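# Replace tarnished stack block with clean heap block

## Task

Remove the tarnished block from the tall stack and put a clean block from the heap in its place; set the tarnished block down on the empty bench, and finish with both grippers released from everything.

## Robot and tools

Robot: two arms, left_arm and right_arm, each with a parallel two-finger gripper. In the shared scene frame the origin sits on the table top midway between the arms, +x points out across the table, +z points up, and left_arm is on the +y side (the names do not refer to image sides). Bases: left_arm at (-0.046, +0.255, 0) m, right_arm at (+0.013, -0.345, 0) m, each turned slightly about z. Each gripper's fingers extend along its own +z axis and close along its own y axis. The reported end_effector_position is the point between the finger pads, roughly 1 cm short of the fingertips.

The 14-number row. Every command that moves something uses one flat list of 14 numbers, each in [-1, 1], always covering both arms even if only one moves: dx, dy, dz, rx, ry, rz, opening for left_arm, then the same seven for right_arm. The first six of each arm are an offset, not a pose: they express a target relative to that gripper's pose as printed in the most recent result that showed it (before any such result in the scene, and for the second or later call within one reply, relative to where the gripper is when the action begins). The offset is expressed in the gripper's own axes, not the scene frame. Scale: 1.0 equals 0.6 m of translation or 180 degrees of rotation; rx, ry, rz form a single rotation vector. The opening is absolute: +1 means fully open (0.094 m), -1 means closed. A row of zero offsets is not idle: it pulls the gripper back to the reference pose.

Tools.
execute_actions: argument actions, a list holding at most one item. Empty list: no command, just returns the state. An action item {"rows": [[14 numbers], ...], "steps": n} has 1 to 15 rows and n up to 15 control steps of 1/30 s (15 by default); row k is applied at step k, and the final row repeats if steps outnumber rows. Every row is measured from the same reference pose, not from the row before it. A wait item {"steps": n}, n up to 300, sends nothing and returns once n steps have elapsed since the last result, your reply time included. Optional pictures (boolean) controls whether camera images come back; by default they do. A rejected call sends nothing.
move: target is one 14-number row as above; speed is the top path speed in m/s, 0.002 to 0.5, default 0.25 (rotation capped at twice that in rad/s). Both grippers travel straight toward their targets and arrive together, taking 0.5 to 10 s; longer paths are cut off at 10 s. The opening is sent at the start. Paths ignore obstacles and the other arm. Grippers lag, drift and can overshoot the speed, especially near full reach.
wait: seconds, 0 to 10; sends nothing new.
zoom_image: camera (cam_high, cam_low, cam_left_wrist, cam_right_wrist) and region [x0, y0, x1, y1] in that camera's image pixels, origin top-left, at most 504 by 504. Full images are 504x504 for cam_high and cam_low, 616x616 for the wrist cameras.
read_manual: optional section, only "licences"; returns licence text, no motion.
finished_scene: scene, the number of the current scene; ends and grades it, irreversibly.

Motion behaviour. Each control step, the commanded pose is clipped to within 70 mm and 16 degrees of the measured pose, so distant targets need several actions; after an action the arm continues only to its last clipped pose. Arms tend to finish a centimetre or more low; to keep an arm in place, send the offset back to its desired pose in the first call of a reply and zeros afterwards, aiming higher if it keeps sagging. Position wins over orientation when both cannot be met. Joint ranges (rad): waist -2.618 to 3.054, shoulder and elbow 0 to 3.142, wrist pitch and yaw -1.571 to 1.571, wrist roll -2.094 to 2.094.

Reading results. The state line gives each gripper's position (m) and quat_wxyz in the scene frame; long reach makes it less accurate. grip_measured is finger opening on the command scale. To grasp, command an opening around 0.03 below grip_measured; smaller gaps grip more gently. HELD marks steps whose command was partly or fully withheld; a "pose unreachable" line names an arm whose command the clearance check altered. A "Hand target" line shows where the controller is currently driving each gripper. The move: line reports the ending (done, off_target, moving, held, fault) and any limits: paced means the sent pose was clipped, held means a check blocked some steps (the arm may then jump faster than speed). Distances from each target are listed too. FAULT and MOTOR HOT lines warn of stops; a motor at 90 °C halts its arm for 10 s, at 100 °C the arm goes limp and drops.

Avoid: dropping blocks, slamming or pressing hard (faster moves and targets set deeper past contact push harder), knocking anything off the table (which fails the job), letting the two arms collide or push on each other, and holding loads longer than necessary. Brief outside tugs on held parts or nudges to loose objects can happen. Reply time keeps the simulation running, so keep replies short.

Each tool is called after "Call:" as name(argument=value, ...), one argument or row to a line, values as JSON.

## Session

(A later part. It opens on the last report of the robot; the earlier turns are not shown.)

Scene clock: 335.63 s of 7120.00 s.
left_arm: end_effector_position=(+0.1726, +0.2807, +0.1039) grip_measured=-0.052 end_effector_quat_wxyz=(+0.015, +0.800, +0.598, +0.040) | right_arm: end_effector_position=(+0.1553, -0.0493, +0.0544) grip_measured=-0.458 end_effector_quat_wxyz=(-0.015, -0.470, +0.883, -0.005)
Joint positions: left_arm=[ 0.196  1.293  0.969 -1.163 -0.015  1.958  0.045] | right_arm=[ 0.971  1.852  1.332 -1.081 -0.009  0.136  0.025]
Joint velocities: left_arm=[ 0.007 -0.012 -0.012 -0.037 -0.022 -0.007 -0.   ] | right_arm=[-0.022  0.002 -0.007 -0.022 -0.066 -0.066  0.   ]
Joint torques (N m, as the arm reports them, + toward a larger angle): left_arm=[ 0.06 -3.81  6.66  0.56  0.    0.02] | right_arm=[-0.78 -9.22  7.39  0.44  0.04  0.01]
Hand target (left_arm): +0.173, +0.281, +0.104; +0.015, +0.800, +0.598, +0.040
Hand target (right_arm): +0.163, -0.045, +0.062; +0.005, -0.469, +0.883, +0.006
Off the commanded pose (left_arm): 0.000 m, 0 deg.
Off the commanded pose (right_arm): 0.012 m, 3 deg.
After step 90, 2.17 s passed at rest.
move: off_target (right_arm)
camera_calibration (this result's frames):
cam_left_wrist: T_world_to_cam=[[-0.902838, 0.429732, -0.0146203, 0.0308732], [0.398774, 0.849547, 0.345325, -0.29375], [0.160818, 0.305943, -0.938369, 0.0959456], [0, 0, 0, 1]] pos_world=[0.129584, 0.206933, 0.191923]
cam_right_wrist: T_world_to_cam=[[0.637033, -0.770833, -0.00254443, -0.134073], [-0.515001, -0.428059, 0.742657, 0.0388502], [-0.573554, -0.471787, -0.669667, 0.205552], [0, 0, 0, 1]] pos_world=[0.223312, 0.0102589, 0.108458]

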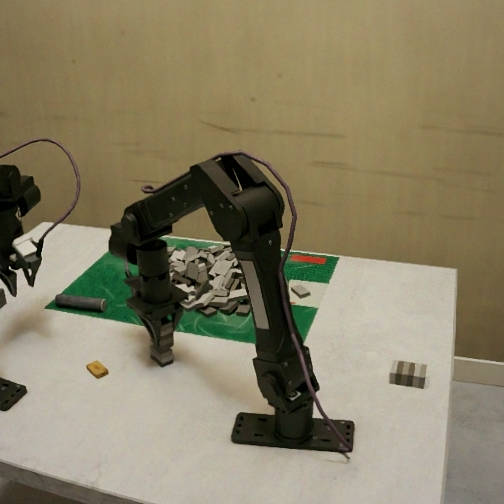

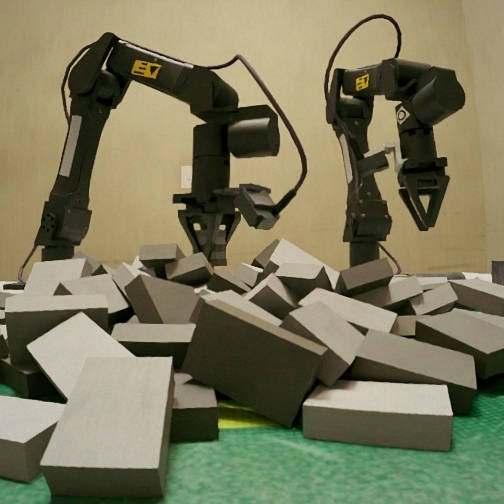

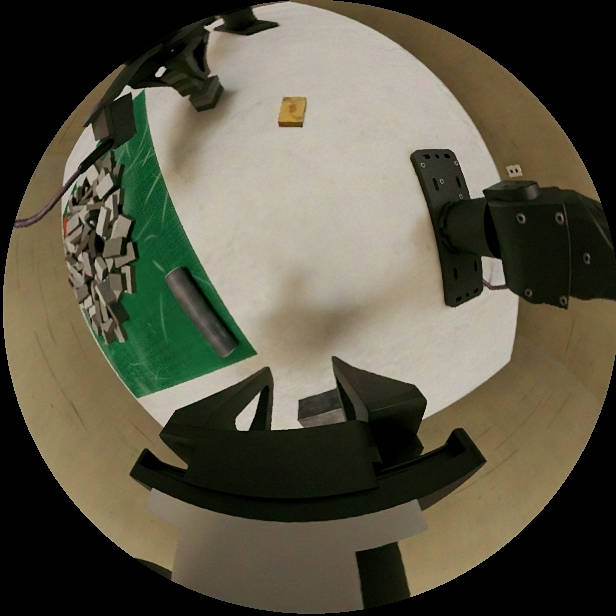

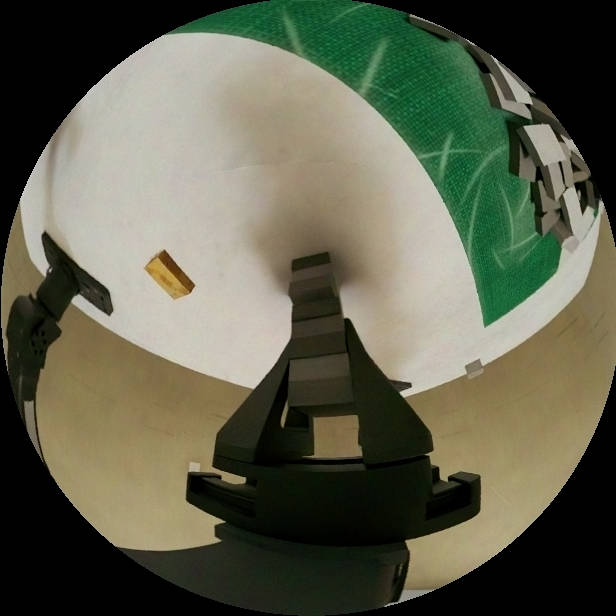

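Call:
move(
  target=[0,0,0,0,0,0,-0.05,-0.021,0.008,0.0,0,-0.015,0,-0.5],
  speed=0.015,
)

Call:
zoom_image(
  camera="cam_high",
  region=[120,300,210,375],
)

Call:
zoom_image(
  camera="cam_right_wrist",
  region=[250,220,400,370],
)

Scene clock: 344.37 s of 7120.00 s.
left_arm: end_effector_position=(+0.1726, +0.2807, +0.1039) grip_measured=-0.052 end_effector_quat_wxyz=(+0.015, +0.800, +0.598, +0.040) | right_arm: end_effector_position=(+0.1569, -0.0460, +0.0465) grip_measured=-0.458 end_effector_quat_wxyz=(-0.013, -0.468, +0.884, -0.004)
Joint positions: left_arm=[ 0.196  1.293  0.969 -1.163 -0.015  1.958  0.045] | right_arm=[ 0.971  1.87   1.324 -1.051 -0.009  0.141  0.025]
Joint velocities: left_arm=[-0.012  0.012 -0.007  0.022  0.007  0.037  0.001] | right_arm=[ 0.012  0.002 -0.007 -0.037 -0.051  0.022 -0.002]
Joint torques (N m, as the arm reports them, + toward a larger angle): left_arm=[ 0.05 -3.8   6.65  0.55  0.    0.03] | right_arm=[ 0.83 -8.99  8.03  0.48  0.03  0.08]
Hand target (left_arm): +0.173, +0.281, +0.104; +0.015, +0.800, +0.598, +0.040
Hand target (right_arm): +0.158, -0.036, +0.054; +0.006, -0.470, +0.883, +0.007
Off the commanded pose (left_arm): 0.000 m, 0 deg.
Off the commanded pose (right_arm): 0.012 m, 3 deg.
After step 90, 4.00 s passed at rest.
move: off_target (right_arm)
camera_calibration (this result's frames):
cam_left_wrist: T_world_to_cam=[[-0.902838, 0.429732, -0.0146203, 0.0308732], [0.398774, 0.849547, 0.345325, -0.29375], [0.160818, 0.305943, -0.938369, 0.0959456], [0, 0, 0, 1]] pos_world=[0.129584, 0.206933, 0.191923]
cam_right_wrist: T_world_to_cam=[[0.632914, -0.774213, -0.00381035, -0.132046], [-0.518487, -0.427504, 0.740548, 0.0475998], [-0.574971, -0.466727, -0.671993, 0.203295], [0, 0, 0, 1]] pos_world=[0.225142, 0.0130006, 0.100859]

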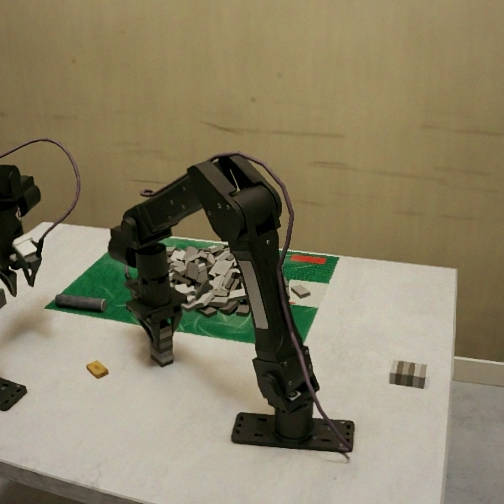

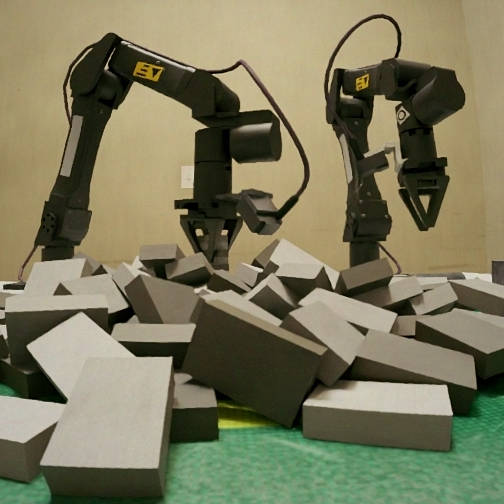

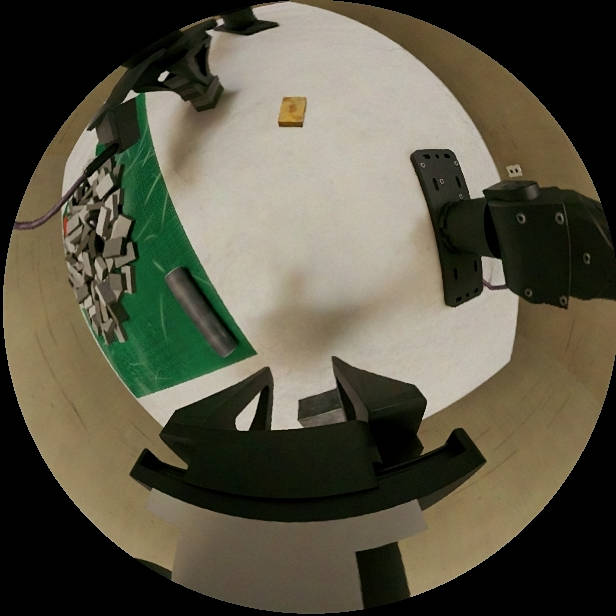

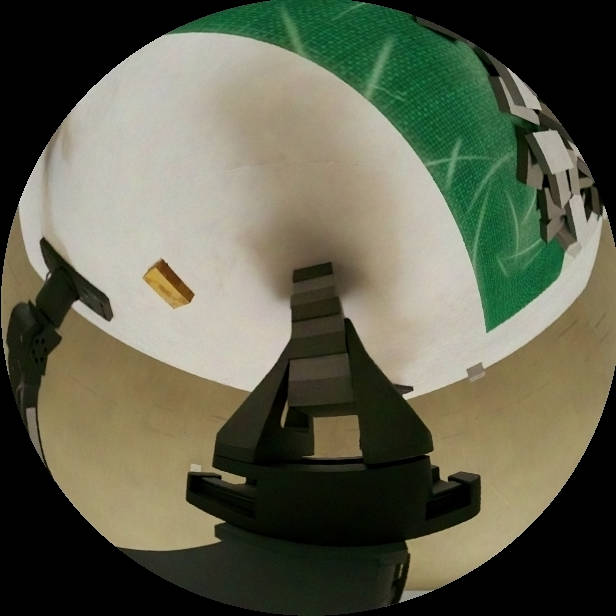

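Region (120, 300, 210, 375) of cam_high's 504x504 image, scaled by 5.600, with more detail than that image has.

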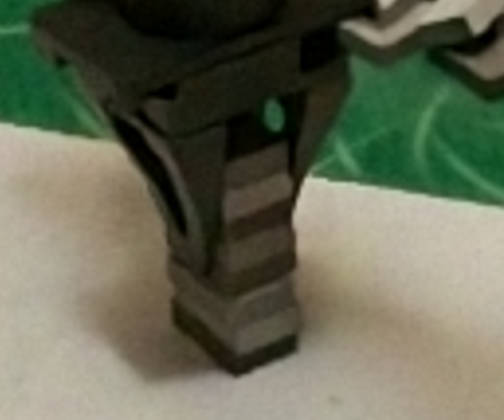

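Region (250, 220, 400, 370) of cam_right_wrist's 616x616 image, scaled by 3.360, with more detail than that image has.

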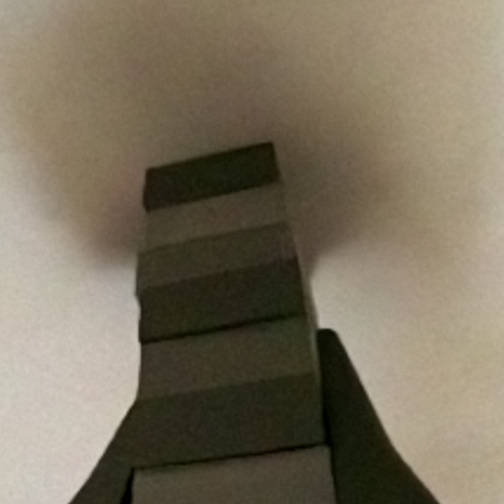

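Call:
move(
  target=[0,0,0,0,0,0,-0.05,0,0,0,0,0,0,0.1],
)

Call:
move(
  target=[0,0,0,0,0,0,-0.05,0,0,-0.15,0,0,0,0.1],
  speed=0.1,
)

Scene clock: 349.90 s of 7120.00 s.
left_arm: end_effector_position=(+0.1726, +0.2807, +0.1039) grip_measured=-0.052 end_effector_quat_wxyz=(+0.015, +0.800, +0.598, +0.040) | right_arm: end_effector_position=(+0.1569, -0.0460, +0.0463) grip_measured=+0.098 end_effector_quat_wxyz=(-0.013, -0.467, +0.884, -0.004)
Joint positions: left_arm=[ 0.196  1.293  0.969 -1.163 -0.015  1.958  0.045] | right_arm=[ 0.971  1.871  1.324 -1.05  -0.009  0.142  0.052]
Joint velocities: left_arm=[ 0.002 -0.027  0.002  0.037  0.022 -0.007 -0.   ] | right_arm=[-0.012 -0.012 -0.002  0.051 -0.081 -0.051  0.001]
Joint torques (N m, as the arm reports them, + toward a larger angle): left_arm=[ 0.05 -3.79  6.66  0.55  0.01  0.01] | right_arm=[-0.03 -8.02  6.69  0.34 -0.04  0.03]
Hand target (left_arm): +0.173, +0.281, +0.104; +0.015, +0.800, +0.598, +0.040
Hand target (right_arm): +0.157, -0.046, +0.047; -0.013, -0.468, +0.884, -0.004
Off the commanded pose (left_arm): 0.000 m, 0 deg.
Off the commanded pose (right_arm): 0.000 m, 0 deg.
After step 90, 1.83 s passed at rest.
move: done
camera_calibration (this result's frames):
cam_left_wrist: T_world_to_cam=[[-0.902838, 0.429732, -0.0146203, 0.0308732], [0.398774, 0.849547, 0.345325, -0.29375], [0.160818, 0.305943, -0.938369, 0.0959456], [0, 0, 0, 1]] pos_world=[0.129584, 0.206933, 0.191923]
cam_right_wrist: T_world_to_cam=[[0.632618, -0.774456, -0.00364076, -0.132003], [-0.518531, -0.427047, 0.740781, 0.0478193], [-0.575256, -0.466743, -0.671737, 0.203192], [0, 0, 0, 1]] pos_world=[0.225191, 0.0130291, 0.100587]

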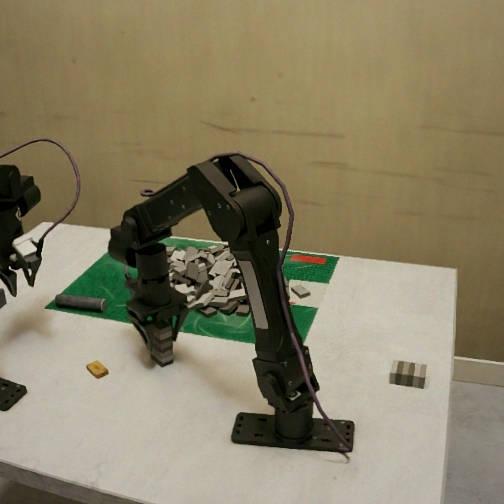

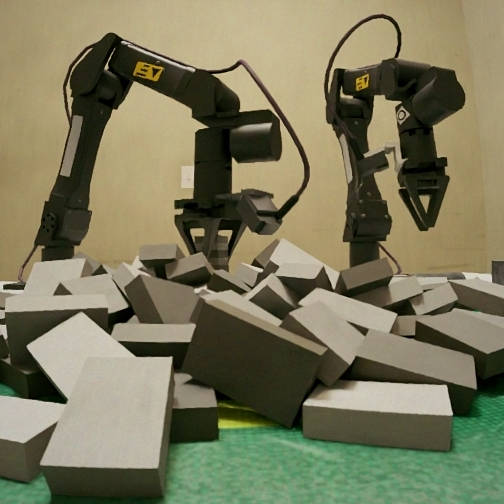

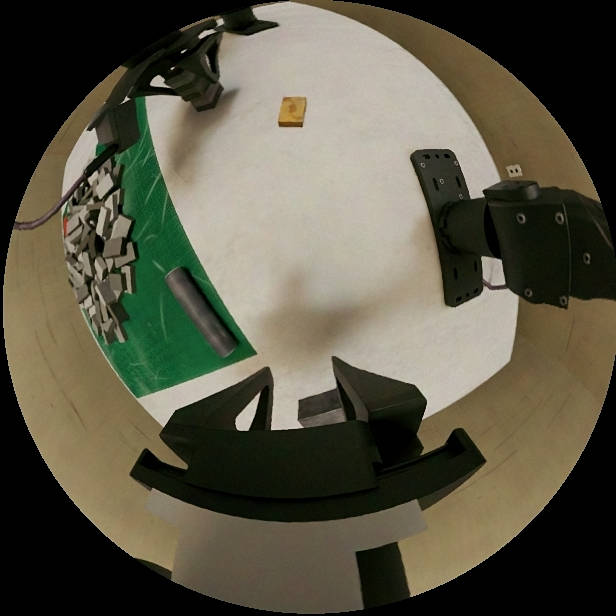

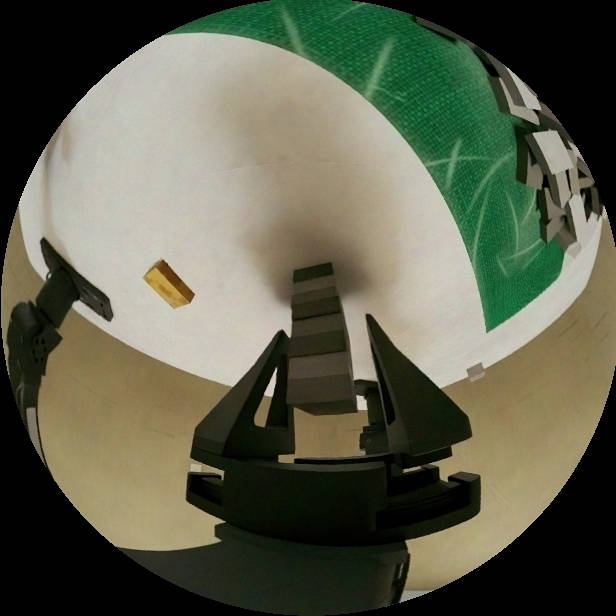

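Scene clock: 351.40 s of 7120.00 s.
left_arm: end_effector_position=(+0.1726, +0.2807, +0.1039) grip_measured=-0.052 end_effector_quat_wxyz=(+0.015, +0.800, +0.598, +0.040) | right_arm: end_effector_position=(+0.1566, -0.0468, +0.1214) grip_measured=+0.098 end_effector_quat_wxyz=(-0.030, -0.467, +0.884, -0.016)
Joint positions: left_arm=[ 0.196  1.293  0.969 -1.163 -0.015  1.958  0.045] | right_arm=[ 0.971  1.86   1.611 -1.387 -0.009  0.142  0.052]
Joint velocities: left_arm=[ 0.002 -0.022 -0.007 -0.022 -0.081 -0.007 -0.001] | right_arm=[-0.007 -0.002  0.002 -0.125 -0.007  0.007  0.   ]
Joint torques (N m, as the arm reports them, + toward a larger angle): left_arm=[ 0.04 -3.78  6.68  0.57  0.01  0.03] | right_arm=[-0.27 -9.98  9.28  0.19 -0.04 -0.01]
Hand target (left_arm): +0.173, +0.281, +0.104; +0.015, +0.800, +0.598, +0.040
Hand target (right_arm): +0.159, -0.045, +0.136; -0.014, -0.467, +0.884, -0.004
Off the commanded pose (left_arm): 0.000 m, 0 deg.
Off the commanded pose (right_arm): 0.015 m, 2 deg.
move: off_target (right_arm)
camera_calibration (this result's frames):
cam_left_wrist: T_world_to_cam=[[-0.902838, 0.429732, -0.0146203, 0.0308732], [0.398774, 0.849547, 0.345325, -0.29375], [0.160818, 0.305943, -0.938369, 0.0959456], [0, 0, 0, 1]] pos_world=[0.129584, 0.206933, 0.191923]
cam_right_wrist: T_world_to_cam=[[0.632699, -0.774291, 0.0128987, -0.134106], [-0.505386, -0.400233, 0.764459, -0.0120683], [-0.586751, -0.490191, -0.644543, 0.250491], [0, 0, 0, 1]] pos_world=[0.225726, 0.0141211, 0.172408]

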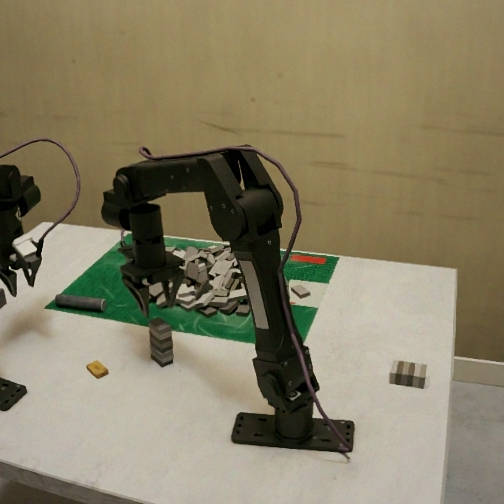

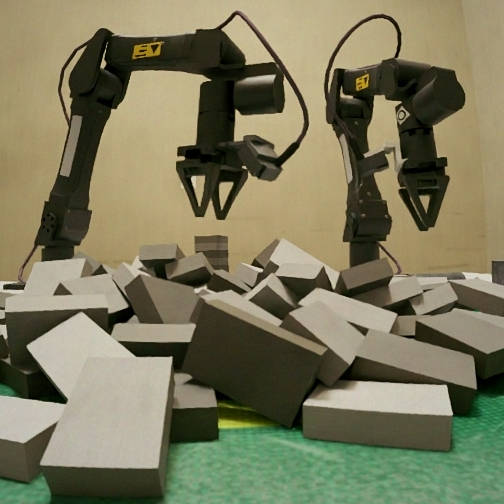

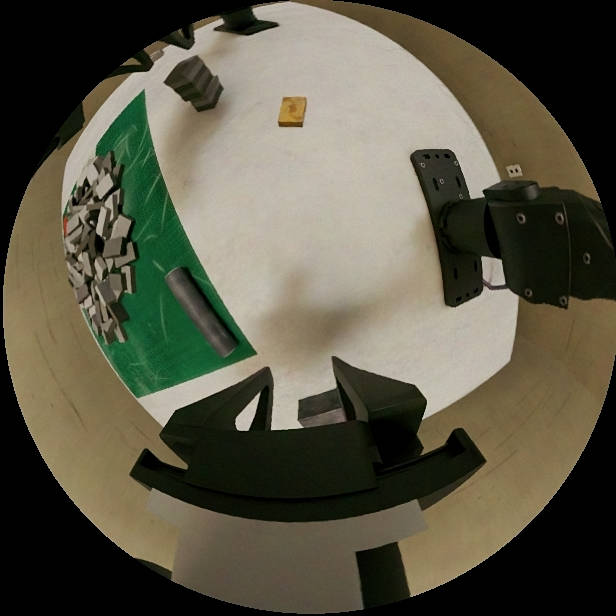

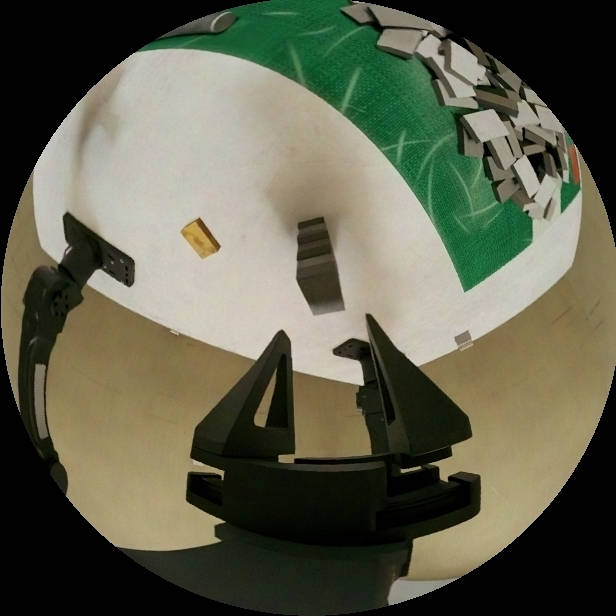

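Call:
finished_scene(
  scene=2,
)

The scene is finished: the task was done.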